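# Set lighting desk faders to taped levels, keep master

## Task

Move every channel fader on the lighting desk so it sits at the level marked on the tape above that fader, leave the master fader at the level it had at the start, and make sure all faders stay put on their own once the robot lets go.

## Robot and tools

Robot: two arms, left_arm and right_arm, each ending in a parallel gripper. All poses share one scene frame with its origin on the table top midway between the arms. +z is up, +x points out over the table, and left_arm sits on the +y side. The arm names do not match the left or right side of any camera image. A gripper's fingers point along its own +z axis and open and close along its y axis. end_effector_position is the point between the closed finger pads, about 2 cm behind the fingertips. Closing pushes the tips about 10 mm further along +z. Reported hand positions can be off, more so at long reach.

Row format: every motion command is one row of 16 plain numbers covering both arms, even when only one moves. The order is x, y, z, qw, qx, qy, qz, opening for left_arm, then the same eight for right_arm. x, y, z are the absolute target position of that gripper in metres in the scene frame. qw..qz is the absolute target orientation quaternion, w first. Opening runs from -1 (closed) to +1 (fully open, 0.084 m). To keep an arm still, resend the whole pose from the last result taken before it stopped moving, plus the opening it should keep. To hold an orientation steady, repeat the same quaternion rather than copying a drifted reading. Each control step clips the commanded pose to within 70 mm and 16 degrees of the measured pose. When position and orientation cannot both be met, position wins.

execute_actions(actions, pictures): actions holds at most one item. An empty list only returns the current state. {"rows": [...], "steps": n} runs up to 15 control steps of 1/30 s each, with one row per step. The last row repeats if there are fewer rows than steps, and steps defaults to 15. {"steps": n} with no rows is a wait of up to 300 steps, counted from the previous result, so reply time is included. A target more than 0.6 m from an arm's last reported position along any of its gripper axes gets the call refused, and a refused call sends nothing. After an action ends, an arm keeps going only to its last clipped pose, so check the result and send the remainder. pictures (boolean) turns the camera images on or off. They are on by default.

move(target, speed): target is one 16-number row of absolute poses. Each gripper follows a straight path there, and all paths finish together. Each path lasts 0.5 to 10 s and is cut off at 10 s. speed is in m/s, from 0.002 to 0.5, default 0.25. Turning is capped at twice that value in rad/s. The opening is applied at the start. Paths do not avoid obstacles or the other arm. Grippers can lag, stray, or overshoot the speed, especially with the arm nearly straight. The result adds a move: line giving the ending (done, off_target, moving, held, fault) and any limits. limits=paced means the pose was clipped. limits=held means a check blocked some steps, after which the arm may jump fast. Each arm's distance to its target is also given. If the ending names only one arm, the other finished fine.

wait(seconds): 0 to 10 s with no new command.

zoom_image(camera, region): enlarges part of a camera's latest image. Cameras are cam_head_left, cam_head_right, cam_high, cam_low, cam_left_wrist and cam_right_wrist, each 504x504. region is [x0, y0, x1, y1] in pixels from the top-left corner, no larger than 504x504. Use it to read the tape labels and fader positions.

finished_scene(scene): ends and grades the numbered scene (1 or 2) and cannot be undone. Its result reports success and gives the next scene's task. Replying with no tool call ends everything.

Results: a state line gives each arm's position, quaternion and velocities. grip_measured is the measured finger opening on the command scale. The joint positions line and the joint torque line (offset, scaled, noisy) are also included. A Hand target line shows where each gripper is currently being driven. pose unreachable and HELD mark steps that the clearance check altered or blocked. MOTOR HOT appears from 65 °C. At 80 °C an OVER-TEMPERATURE FAULT brakes the arm until it cools. A TORQUE FAULT, triggered when contact torque reaches a joint's load limit, backs the joint off, holds it for 10 s and skips the rest of the call. Load limits in N m: waist 45.5, shoulder 45.5, upper arm roll 27.3, elbow 27.3, forearm roll 27.3, wrist pitch 18.2, wrist roll 18.2.

Gripping: command an opening well below grip_measured to squeeze. The limit is about 24 N per pad, and fast closes can press harder.

Approach: read the taped levels and the master's starting position from the images. Push or pinch each channel fader slowly to its mark, taking care not to bump the master. Release and confirm that each fader holds its position without the gripper. Avoid fast contact and targets set far past the contact point, since both press hard. Do not let the arms collide or push each other, and do not knock anything off the table, which fails the scene.

Each tool is called after "Call:" as name(argument=value, ...) on one line, values as JSON.

## Session

Call:
execute_actions(actions=[])

Scene clock: 0.00 s of 6000.00 s.
left_arm: end_effector_position=(+0.0891, +0.5444, +0.1541) grip_measured=+1.00 end_effector_quat_wxyz=(+0.068, +0.937, +0.290, -0.185) end_effector_velocity=(+0.001, -0.000, -0.000) end_effector_angular_velocity=(+0.001, -0.002, -0.001) | right_arm: end_effector_position=(+0.2805, -0.1278, +0.2784) grip_measured=+1.00 end_effector_quat_wxyz=(+0.064, +0.891, -0.422, +0.154) end_effector_velocity=(-0.000, -0.000, -0.001) end_effector_angular_velocity=(-0.001, +0.003, -0.001)
Joint positions: left_arm=[ 1.203 -0.125 -0.023  0.782  0.136  1.285  0.34   0.084] | right_arm=[ 0.592 -0.224  0.36   1.017 -0.265  1.285  1.84   0.084]
Joint velocities: left_arm=[ 0.     0.    -0.001  0.    -0.001 -0.002  0.     0.   ] | right_arm=[-0.     0.001 -0.    -0.001  0.001  0.001  0.     0.   ]
Joint torques (N m, as the arm reports them, + toward a larger angle): no reading
Hand target (left_arm): +0.089, +0.544, +0.154; +0.068, +0.937, +0.290, -0.185
Hand target (right_arm): +0.281, -0.128, +0.278; +0.064, +0.891, -0.422, +0.154

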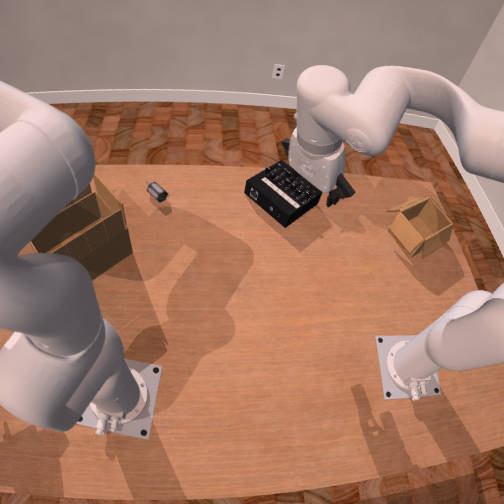

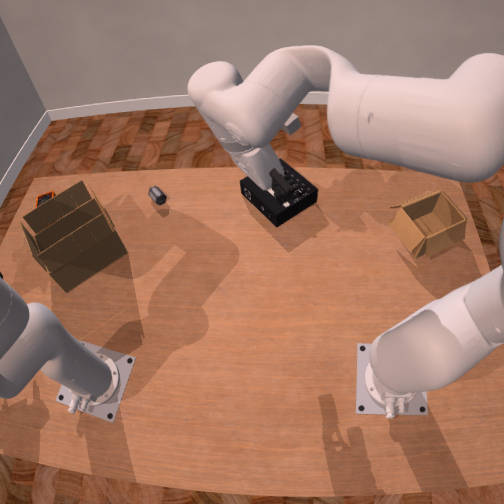

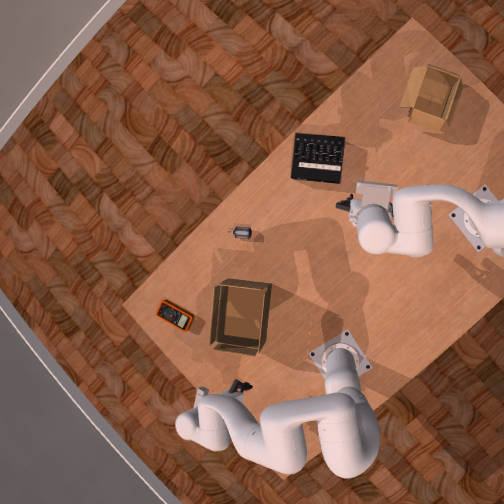

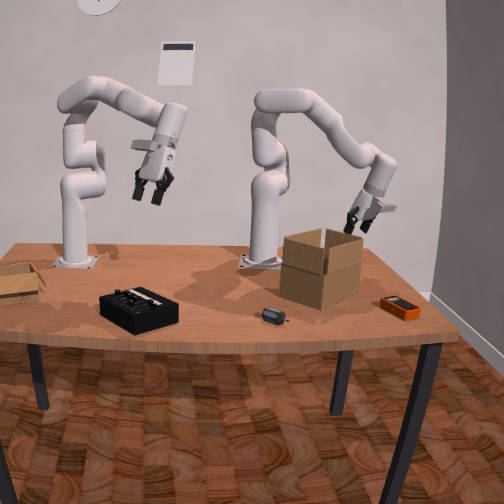

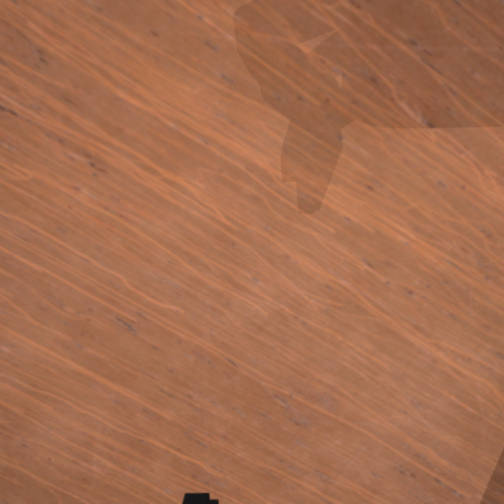

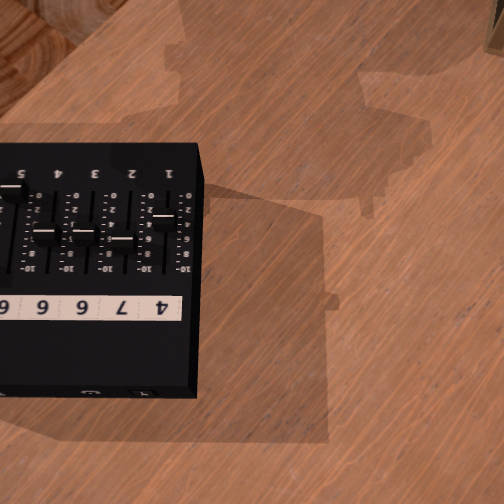

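Call:
move(target=[0.0891,0.5444,0.1541,0.068,0.937,0.29,-0.185,1,0.42,-0.03,0.22,0,0.914,-0.407,0,-1])

Call:
zoom_image(camera="cam_low", region=[80,230,220,350])

Scene clock: 5.30 s of 6000.00 s.
left_arm: end_effector_position=(+0.0891, +0.5444, +0.1541) grip_measured=+1.00 end_effector_quat_wxyz=(+0.068, +0.937, +0.290, -0.185) end_effector_velocity=(+0.000, -0.000, -0.000) end_effector_angular_velocity=(-0.001, -0.000, -0.001) | right_arm: end_effector_position=(+0.4202, -0.0305, +0.2206) grip_measured=-1.00 end_effector_quat_wxyz=(-0.001, +0.914, -0.407, +0.000) end_effector_velocity=(+0.003, -0.002, -0.003) end_effector_angular_velocity=(-0.005, +0.007, -0.005)
Joint positions: left_arm=[ 1.204 -0.126 -0.023  0.781  0.136  1.284  0.34   0.084] | right_arm=[ 0.527  0.372  0.292  1.563 -0.112  1.205  1.607  0.   ]
Joint velocities: left_arm=[ 0.     0.    -0.001 -0.001 -0.    -0.     0.001 -0.   ] | right_arm=[-0.002  0.011 -0.004  0.01  -0.     0.007 -0.001  0.   ]
Joint torques (N m, as the arm reports them, + toward a larger angle): left_arm=[ -0.53 -15.94  -0.35  16.3    1.19  -1.14   0.34] | right_arm=[  1.15 -28.4    2.87  14.41  -0.47  -0.98  -0.42]
Hand target (left_arm): +0.089, +0.544, +0.154; +0.068, +0.937, +0.290, -0.185
Hand target (right_arm): +0.420, -0.031, +0.220; -0.001, +0.913, -0.407, +0.000
Off the commanded pose (left_arm): 0.000 m, 0 deg.
Off the commanded pose (right_arm): 0.001 m, 0 deg.
After step 90, 1.00 s passed at rest.
move: done

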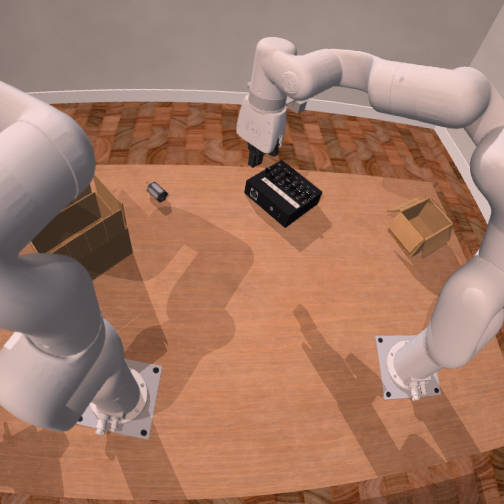

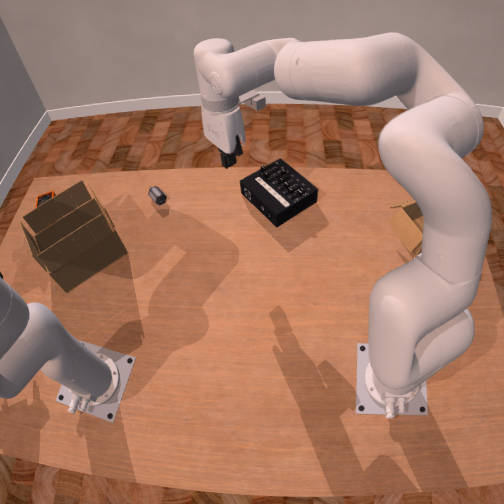

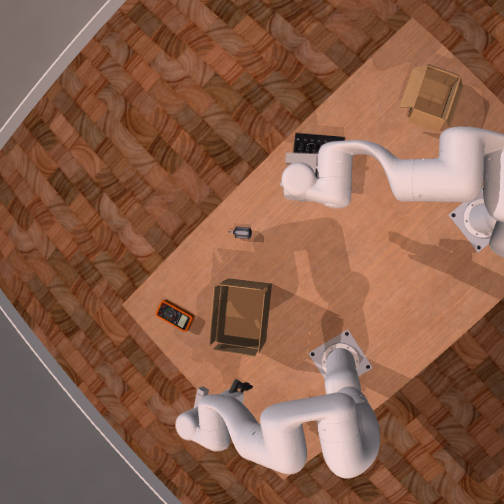

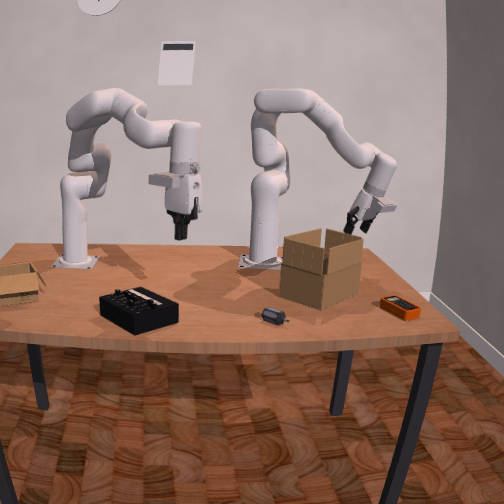

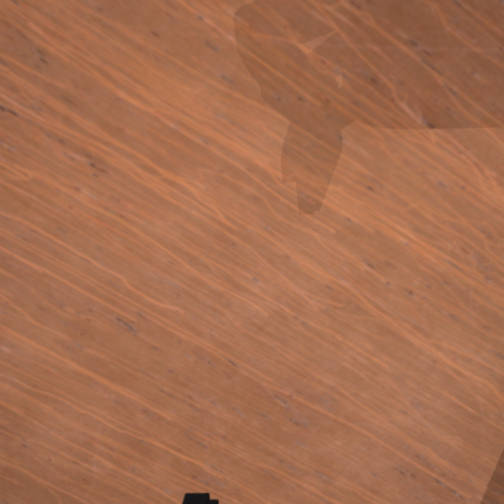

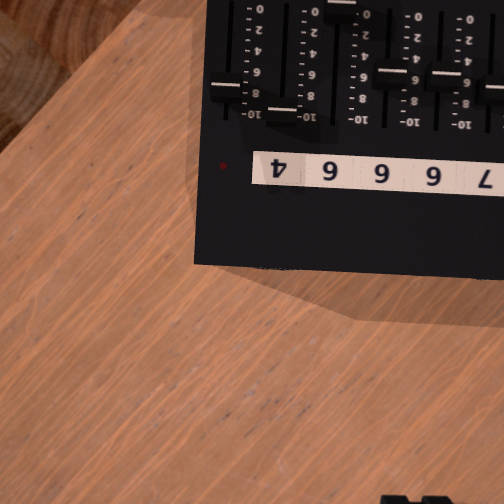

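Region (80, 230, 220, 350) of cam_low's 504x504 image, scaled by 3.600, with more detail than that image has; it fills the top 432 rows of this view, and the rest is white.

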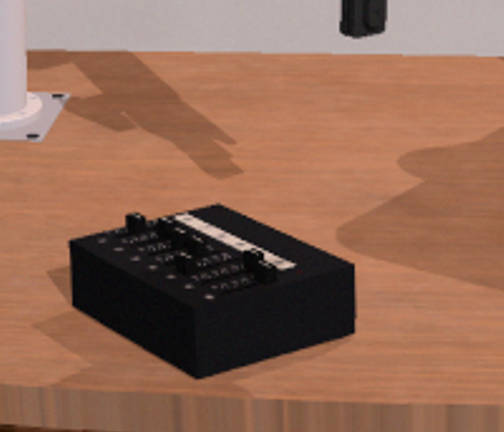

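Call:
move(target=[0.0891,0.5444,0.1541,0.068,0.937,0.29,-0.185,1,0.44,-0.2,0.14,0,0.943,0.334,0,-0.5])

Call:
move(target=[0.0891,0.5444,0.1541,0.068,0.937,0.29,-0.185,1,0.44,-0.2,0.11,0,0.943,0.334,0,-0.5], speed=0.05)

Call:
zoom_image(camera="cam_low", region=[60,230,200,350])

Call:
zoom_image(camera="cam_head_left", region=[240,140,350,240])

Scene clock: 14.70 s of 6000.00 s.
left_arm: end_effector_position=(+0.0891, +0.5444, +0.1541) grip_measured=+1.00 end_effector_quat_wxyz=(+0.068, +0.937, +0.290, -0.185) end_effector_velocity=(+0.000, +0.000, -0.000) end_effector_angular_velocity=(+0.002, +0.000, -0.002) | right_arm: end_effector_position=(+0.4400, -0.1998, +0.1399) grip_measured=-0.52 end_effector_quat_wxyz=(+0.001, +0.942, +0.334, -0.000) end_effector_velocity=(-0.000, -0.002, -0.001) end_effector_angular_velocity=(+0.001, +0.002, +0.003)
Joint positions: left_arm=[ 1.204 -0.126 -0.023  0.781  0.136  1.284  0.34   0.084] | right_arm=[ 0.134  0.217  0.364  1.105 -0.1    0.905 -0.2    0.021]
Joint velocities: left_arm=[-0.    -0.    -0.001 -0.     0.001 -0.001 -0.     0.   ] | right_arm=[-0.003  0.    -0.001 -0.003  0.002 -0.001 -0.008 -0.   ]
Joint torques (N m, as the arm reports them, + toward a larger angle): left_arm=[ -0.31 -16.01  -0.21  16.27   1.09  -1.12   0.45] | right_arm=[  1.19 -23.19   2.33  13.6   -0.3   -0.98  -0.47]
Hand target (left_arm): +0.089, +0.544, +0.154; +0.068, +0.937, +0.290, -0.185
Hand target (right_arm): +0.440, -0.200, +0.140; +0.001, +0.942, +0.334, -0.000
Off the commanded pose (left_arm): 0.000 m, 0 deg.
Off the commanded pose (right_arm): 0.000 m, 0 deg.
After step 90, 2.87 s passed at rest.
move: done

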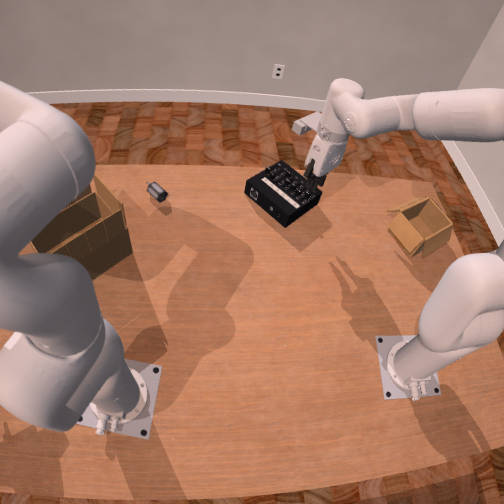

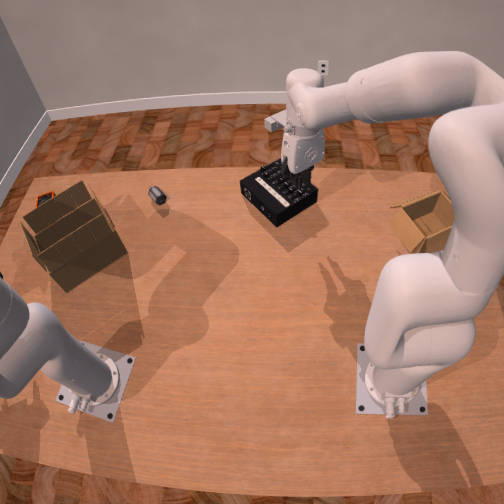

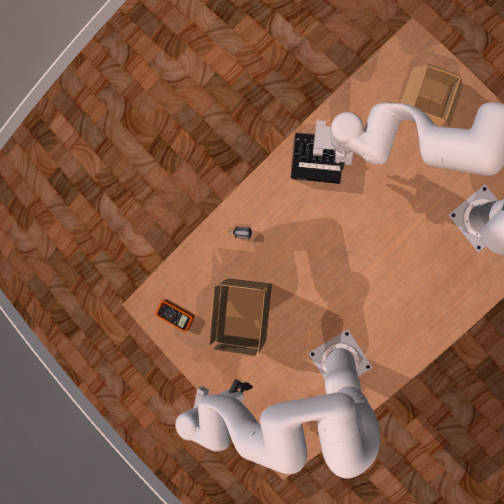

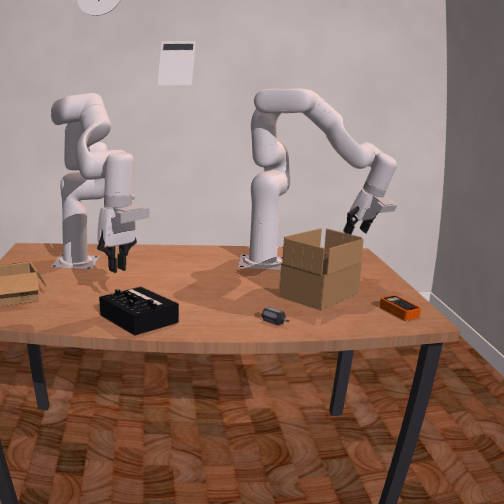

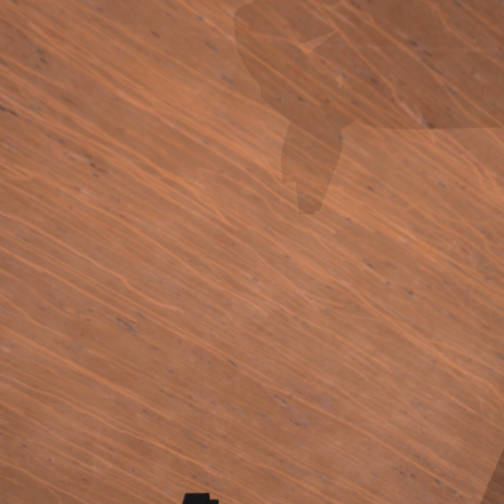

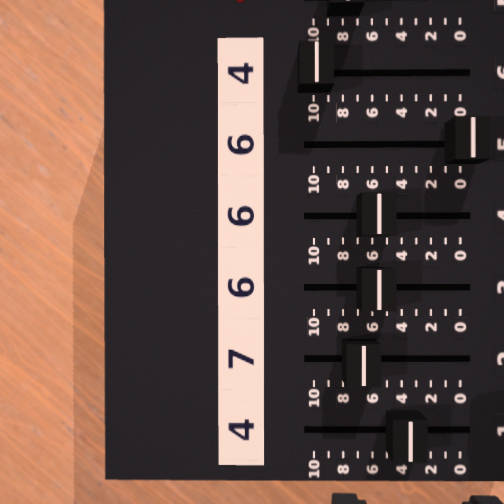

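Scene clock: 15.63 s of 6000.00 s.
left_arm: end_effector_position=(+0.0891, +0.5444, +0.1541) grip_measured=+1.00 end_effector_quat_wxyz=(+0.068, +0.937, +0.290, -0.185) end_effector_velocity=(+0.000, -0.000, +0.000) end_effector_angular_velocity=(+0.001, +0.000, +0.000) | right_arm: end_effector_position=(+0.4402, -0.1999, +0.1103) grip_measured=-0.52 end_effector_quat_wxyz=(-0.000, +0.943, +0.334, +0.000) end_effector_velocity=(+0.001, +0.000, -0.000) end_effector_angular_velocity=(+0.001, -0.003, +0.001)
Joint positions: left_arm=[ 1.204 -0.126 -0.023  0.781  0.136  1.284  0.34   0.084] | right_arm=[ 0.14   0.266  0.356  1.074 -0.125  0.827 -0.183  0.021]
Joint velocities: left_arm=[-0.     0.    -0.001  0.    -0.     0.    -0.001  0.   ] | right_arm=[ 0.     0.001 -0.     0.001 -0.002 -0.004  0.001  0.   ]
Joint torques (N m, as the arm reports them, + toward a larger angle): left_arm=[ -0.3  -16.36  -0.46  16.06   1.13  -0.98   0.48] | right_arm=[  1.18 -24.23   2.62  13.08  -0.4   -0.99  -0.41]
Hand target (left_arm): +0.089, +0.544, +0.154; +0.068, +0.937, +0.290, -0.185
Hand target (right_arm): +0.440, -0.200, +0.110; -0.000, +0.943, +0.334, +0.000
Off the commanded pose (left_arm): 0.000 m, 0 deg.
Off the commanded pose (right_arm): 0.000 m, 0 deg.
move: done

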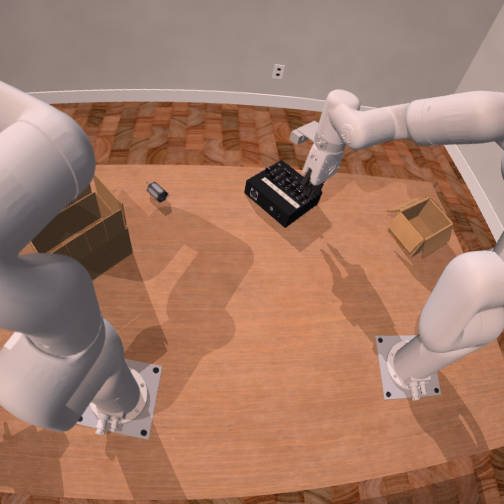

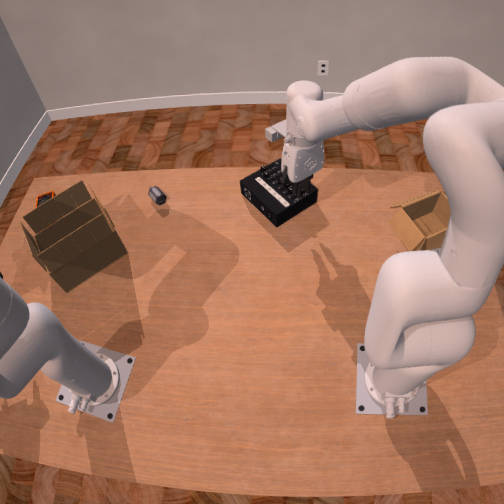

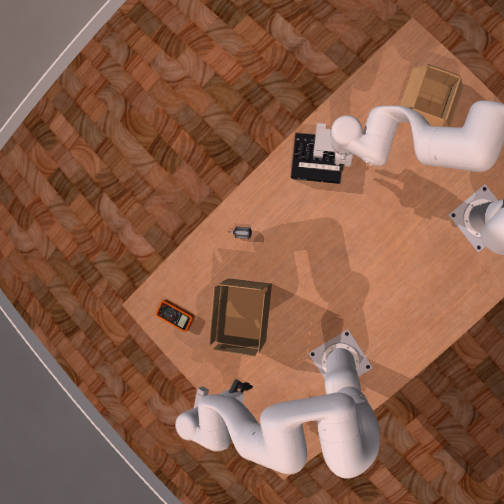

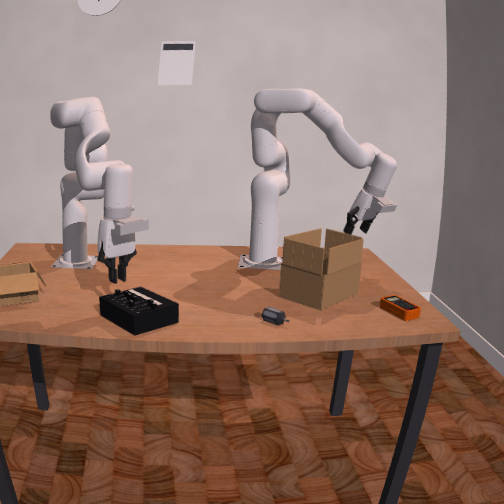

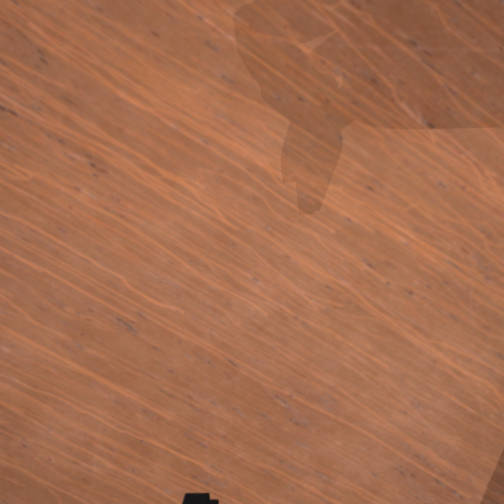

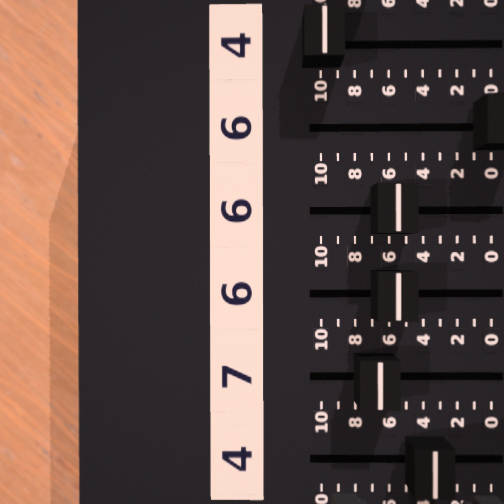

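Region (60, 230, 200, 350) of cam_low's 504x504 image, scaled by 3.600, with more detail than that image has; it fills the top 432 rows of this view, and the rest is white.

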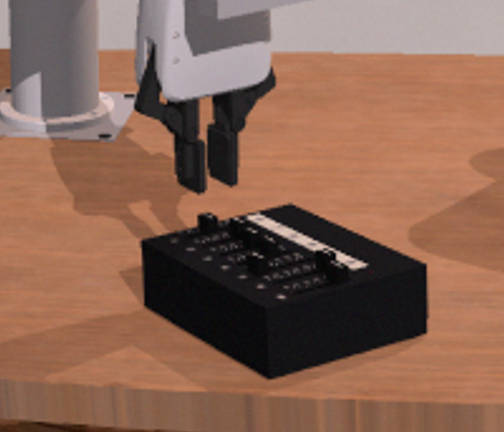

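Region (240, 140, 350, 240) of cam_head_left's 504x504 image, scaled by 4.582, with more detail than that image has; it fills the top 458 rows of this view, and the rest is white.

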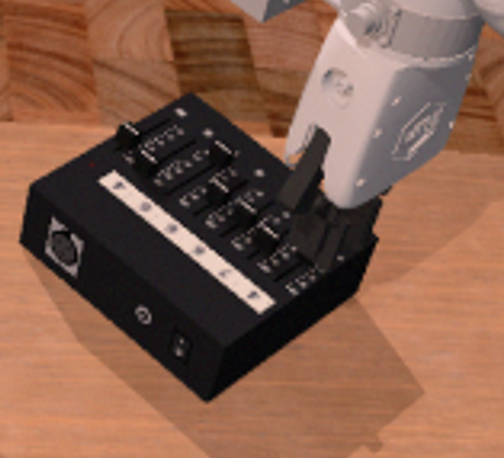

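Call:
zoom_image(camera="cam_right_wrist", region=[200,80,450,330])

Call:
move(target=[0.0891,0.5444,0.1541,0.068,0.937,0.29,-0.185,1,0.529,-0.164,0.095,0,0.943,0.334,0,-0.5], speed=0.1)

Call:
zoom_image(camera="cam_low", region=[90,260,190,340])

Call:
zoom_image(camera="cam_head_right", region=[240,140,330,220])

Region (200, 80, 450, 330) of cam_right_wrist's 504x504 image, scaled by 2.016, with more detail than that image has.

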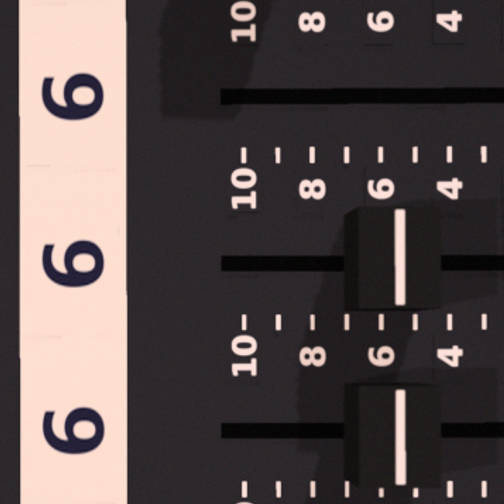

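Scene clock: 22.00 s of 6000.00 s.
left_arm: end_effector_position=(+0.0891, +0.5444, +0.1541) grip_measured=+1.00 end_effector_quat_wxyz=(+0.068, +0.937, +0.290, -0.185) end_effector_velocity=(-0.000, -0.001, -0.000) end_effector_angular_velocity=(-0.002, +0.001, +0.000) | right_arm: end_effector_position=(+0.5290, -0.1644, +0.0954) grip_measured=-0.52 end_effector_quat_wxyz=(-0.000, +0.943, +0.334, +0.000) end_effector_velocity=(+0.001, +0.000, +0.000) end_effector_angular_velocity=(-0.000, -0.001, +0.001)
Joint positions: left_arm=[ 1.204 -0.126 -0.023  0.781  0.136  1.284  0.34   0.084] | right_arm=[ 0.214  0.586  0.318  1.505 -0.214  0.953 -0.143  0.021]
Joint velocities: left_arm=[ 0.     0.     0.    -0.001 -0.     0.001  0.    -0.   ] | right_arm=[ 0.001  0.004 -0.001  0.008 -0.001  0.004 -0.001 -0.   ]
Joint torques (N m, as the arm reports them, + toward a larger angle): left_arm=[ -0.6  -16.27  -0.22  16.26   0.95  -1.08   0.32] | right_arm=[  1.21 -31.7    4.37  13.58  -0.36  -0.92  -0.35]
Hand target (left_arm): +0.089, +0.544, +0.154; +0.068, +0.937, +0.290, -0.185
Hand target (right_arm): +0.529, -0.164, +0.095; -0.000, +0.943, +0.334, +0.000
Off the commanded pose (left_arm): 0.000 m, 0 deg.
Off the commanded pose (right_arm): 0.001 m, 0 deg.
After step 90, 1.93 s passed at rest.
move: done

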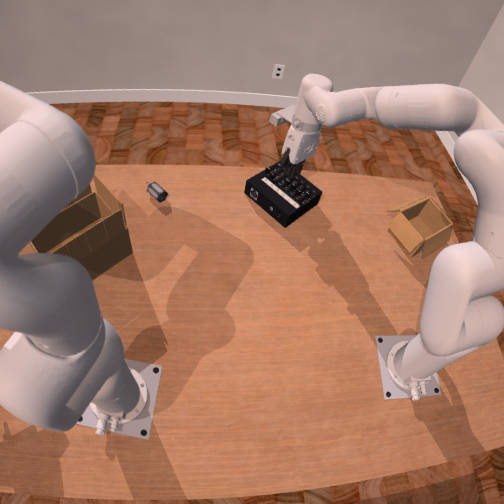

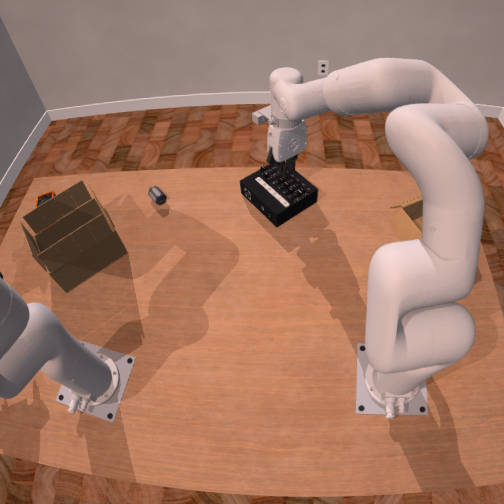

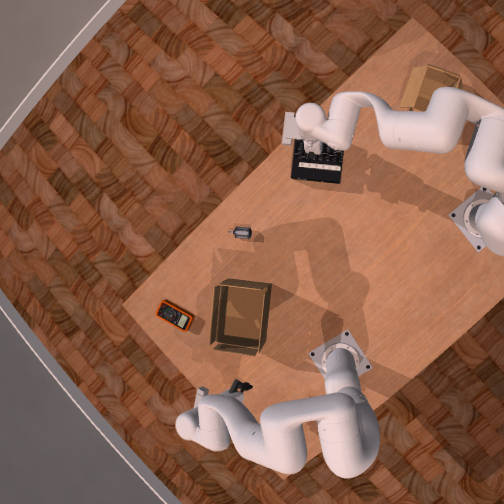

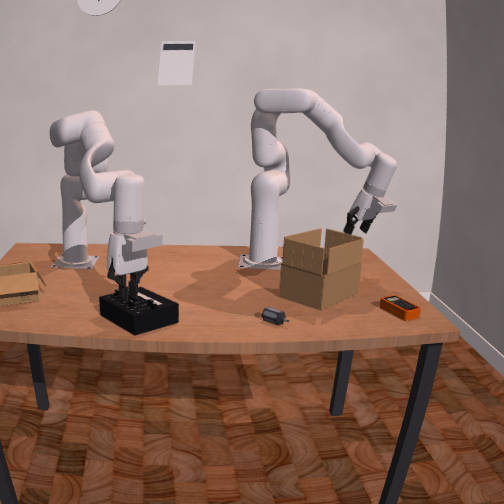

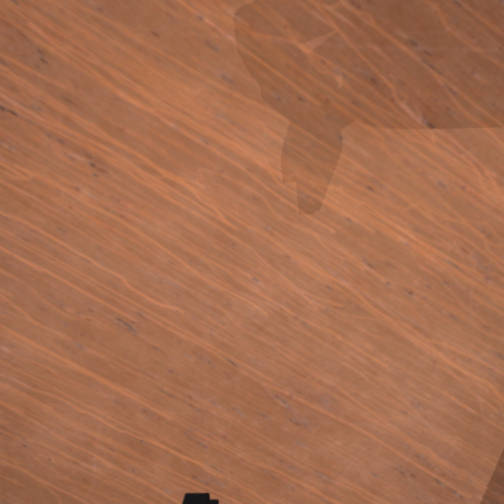

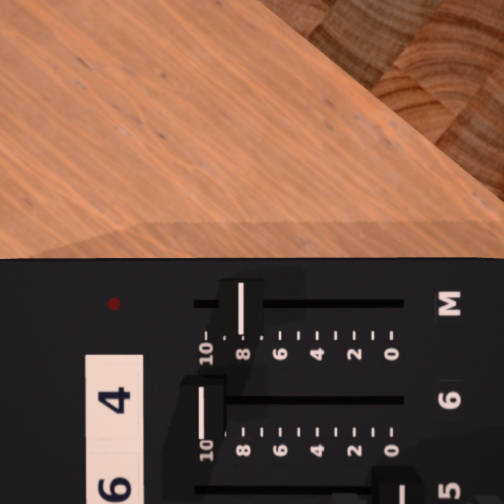

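Region (90, 260, 190, 340) of cam_low's 504x504 image, scaled by 5.040, with more detail than that image has; it fills the top 403 rows of this view, and the rest is white.

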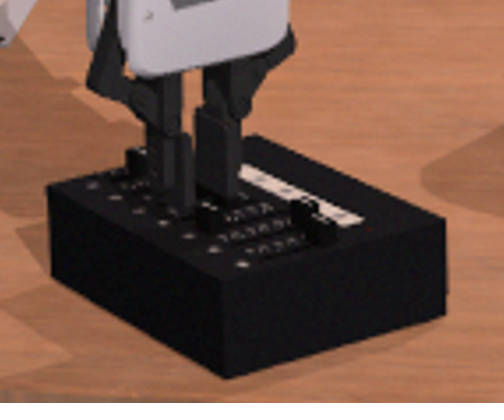

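Region (240, 140, 330, 220) of cam_head_right's 504x504 image, scaled by 5.600, with more detail than that image has.

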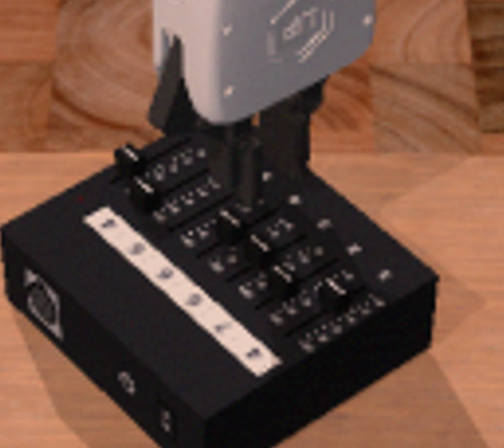

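Scale confirmed. Shift a few mm toward master, descend.

Call:
move(target=[0.0891,0.5444,0.1541,0.068,0.937,0.29,-0.185,1,0.5307,-0.161,0.079,0,0.943,0.334,0,-0.5], speed=0.02)

Call:
move(target=[0.0891,0.5444,0.1541,0.068,0.937,0.29,-0.185,1,0.5295,-0.1595,0.079,0,0.943,0.334,0,-0.8], speed=0.02)

Call:
zoom_image(camera="cam_low", region=[90,260,190,340])

Call:
zoom_image(camera="cam_head_right", region=[240,140,330,220])

Scene clock: 31.73 s of 6000.00 s.
left_arm: end_effector_position=(+0.0891, +0.5444, +0.1541) grip_measured=+1.00 end_effector_quat_wxyz=(+0.068, +0.937, +0.290, -0.185) end_effector_velocity=(+0.000, +0.000, +0.000) end_effector_angular_velocity=(-0.000, -0.001, +0.001) | right_arm: end_effector_position=(+0.5313, -0.1608, +0.0802) grip_measured=-0.52 end_effector_quat_wxyz=(-0.000, +0.943, +0.334, +0.001) end_effector_velocity=(+0.001, +0.000, -0.001) end_effector_angular_velocity=(-0.000, -0.002, +0.000)
Joint positions: left_arm=[ 1.204 -0.126 -0.023  0.781  0.136  1.284  0.34   0.084] | right_arm=[ 0.224  0.619  0.312  1.511 -0.225  0.925 -0.133  0.021]
Joint velocities: left_arm=[ 0.    -0.     0.001  0.    -0.001 -0.     0.001  0.   ] | right_arm=[ 0.002  0.004 -0.001  0.002 -0.002 -0.003  0.001  0.   ]
Joint torques (N m, as the arm reports them, + toward a larger angle): left_arm=[ -0.31 -15.69  -0.27  16.21   0.61  -1.21   0.21] | right_arm=[  1.43 -29.39   4.13  12.39  -0.23  -0.84  -0.48]
Hand target (left_arm): +0.089, +0.544, +0.154; +0.068, +0.937, +0.290, -0.185
Hand target (right_arm): +0.531, -0.161, +0.079; -0.000, +0.943, +0.334, +0.000
Off the commanded pose (left_arm): 0.000 m, 0 deg.
Off the commanded pose (right_arm): 0.001 m, 0 deg.
After step 90, 5.67 s passed at rest.
move: done

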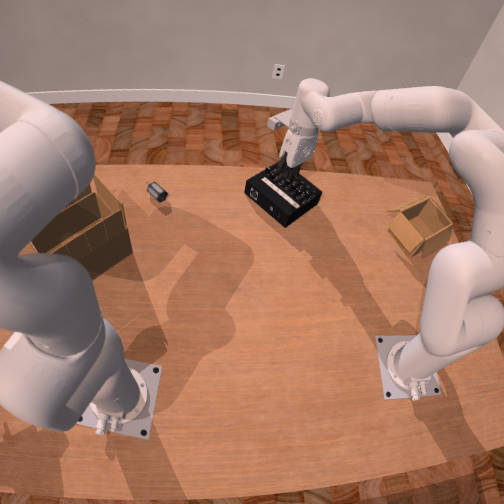

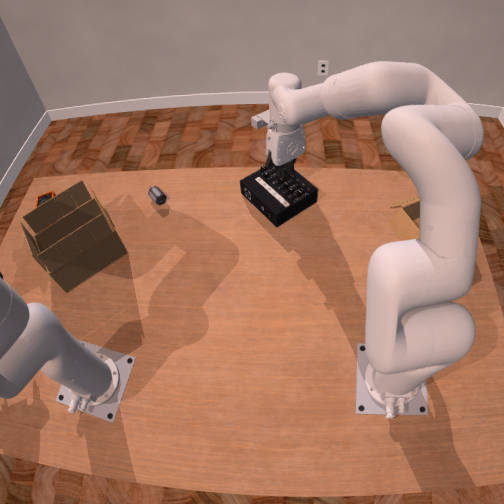

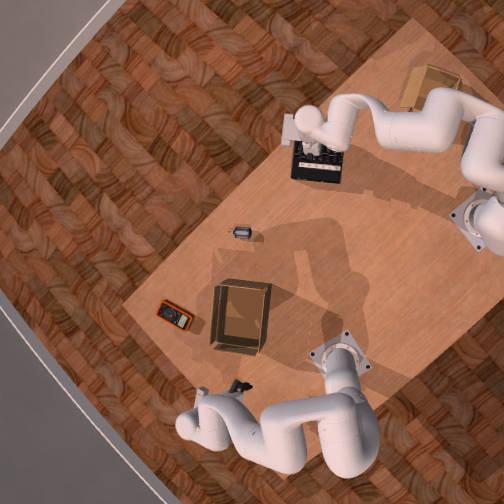

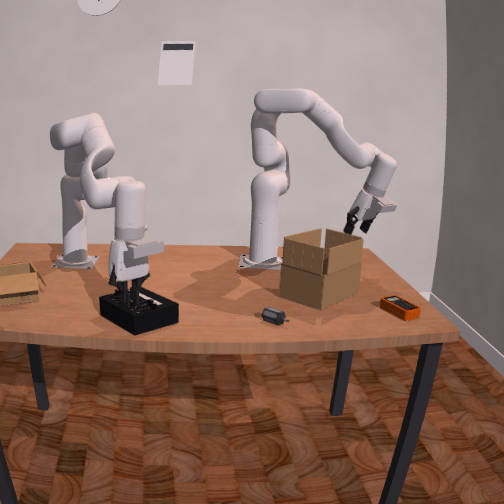

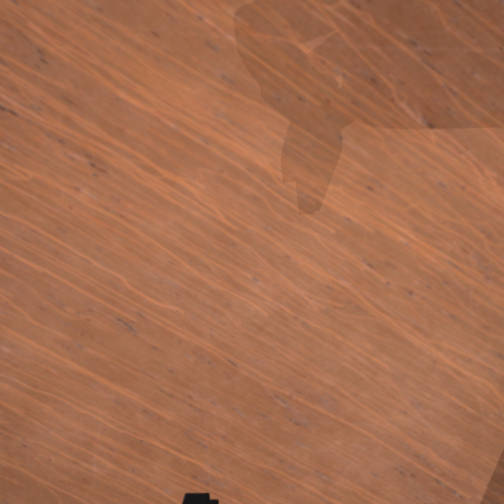

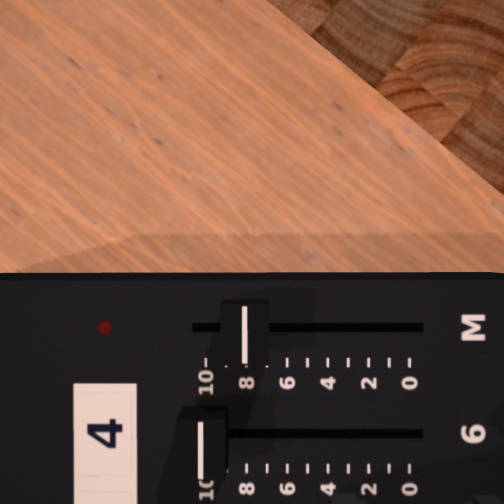

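Scene clock: 32.43 s of 6000.00 s.
left_arm: end_effector_position=(+0.0891, +0.5444, +0.1541) grip_measured=+1.00 end_effector_quat_wxyz=(+0.068, +0.937, +0.290, -0.185) end_effector_velocity=(-0.000, +0.000, -0.000) end_effector_angular_velocity=(+0.000, -0.000, +0.000) | right_arm: end_effector_position=(+0.5301, -0.1595, +0.0798) grip_measured=-0.78 end_effector_quat_wxyz=(+0.000, +0.943, +0.334, +0.001) end_effector_velocity=(-0.001, -0.000, -0.002) end_effector_angular_velocity=(-0.001, +0.003, -0.000)
Joint positions: left_arm=[ 1.204 -0.126 -0.023  0.781  0.136  1.284  0.34   0.084] | right_arm=[ 0.226  0.618  0.312  1.508 -0.225  0.923 -0.13   0.01 ]
Joint velocities: left_arm=[ 0.001  0.    -0.001 -0.     0.    -0.001  0.    -0.   ] | right_arm=[ 0.     0.002 -0.001 -0.002  0.001 -0.001  0.     0.   ]
Joint torques (N m, as the arm reports them, + toward a larger angle): left_arm=[ -0.21 -16.    -0.31  16.23   1.01  -1.     0.31] | right_arm=[  1.89 -27.39   4.56  10.71  -0.03  -0.41  -0.44]
Hand target (left_arm): +0.089, +0.544, +0.154; +0.068, +0.937, +0.290, -0.185
Hand target (right_arm): +0.530, -0.159, +0.079; -0.000, +0.943, +0.334, +0.000
Off the commanded pose (left_arm): 0.000 m, 0 deg.
Off the commanded pose (right_arm): 0.001 m, 0 deg.
move: done

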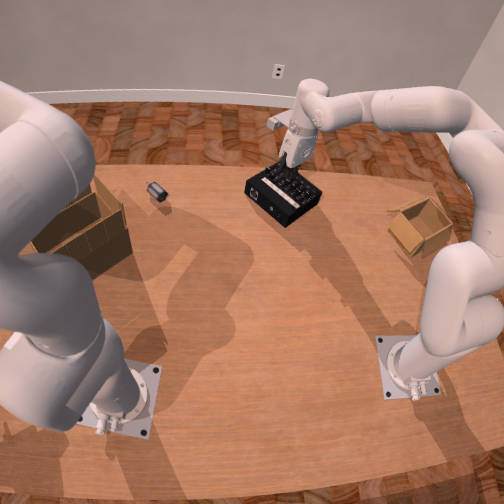

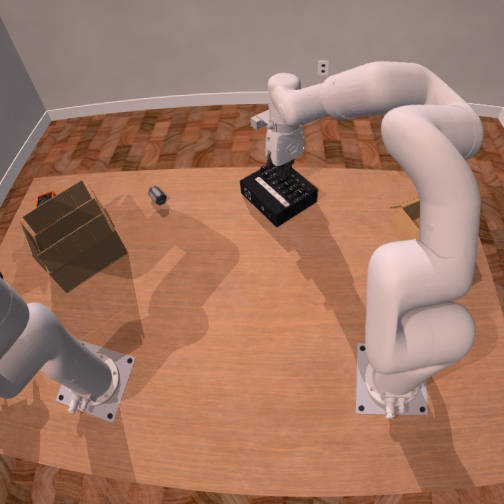

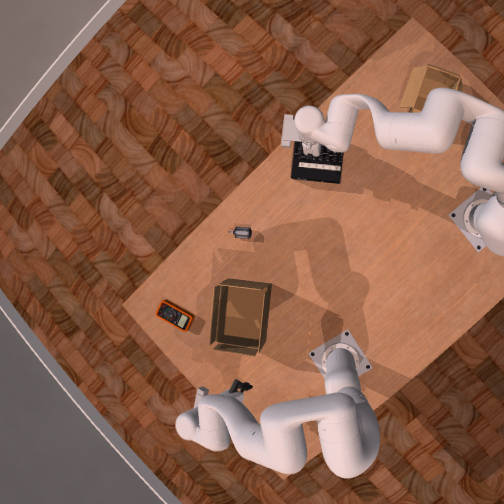

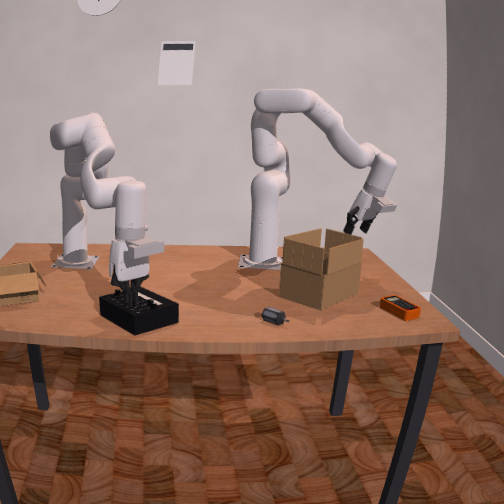

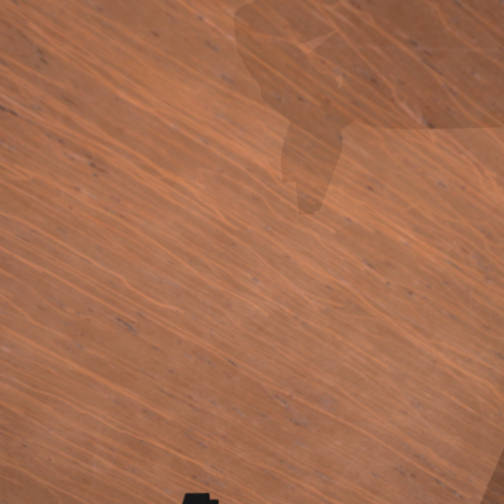

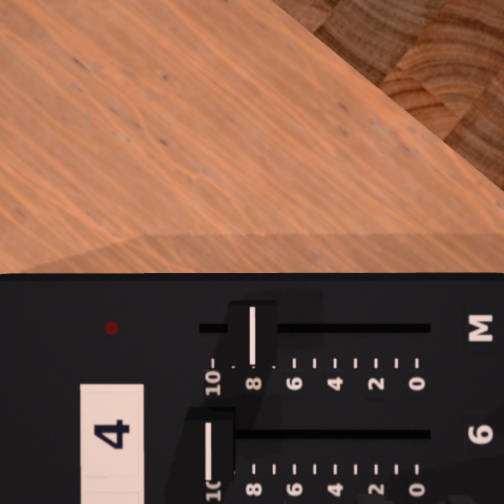

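Region (90, 260, 190, 340) of cam_low's 504x504 image, scaled by 5.040, with more detail than that image has; it fills the top 403 rows of this view, and the rest is white.

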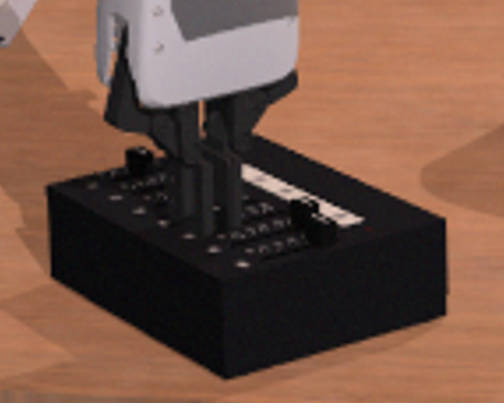

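Region (240, 140, 330, 220) of cam_head_right's 504x504 image, scaled by 5.600, with more detail than that image has.

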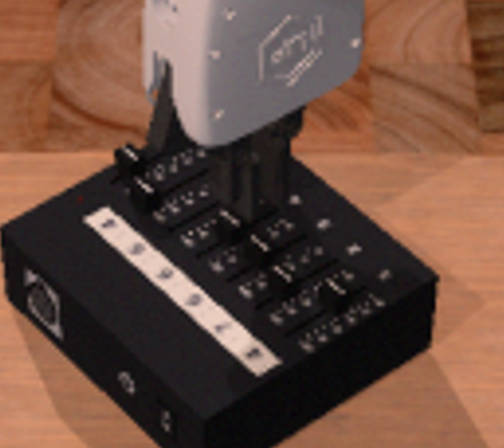

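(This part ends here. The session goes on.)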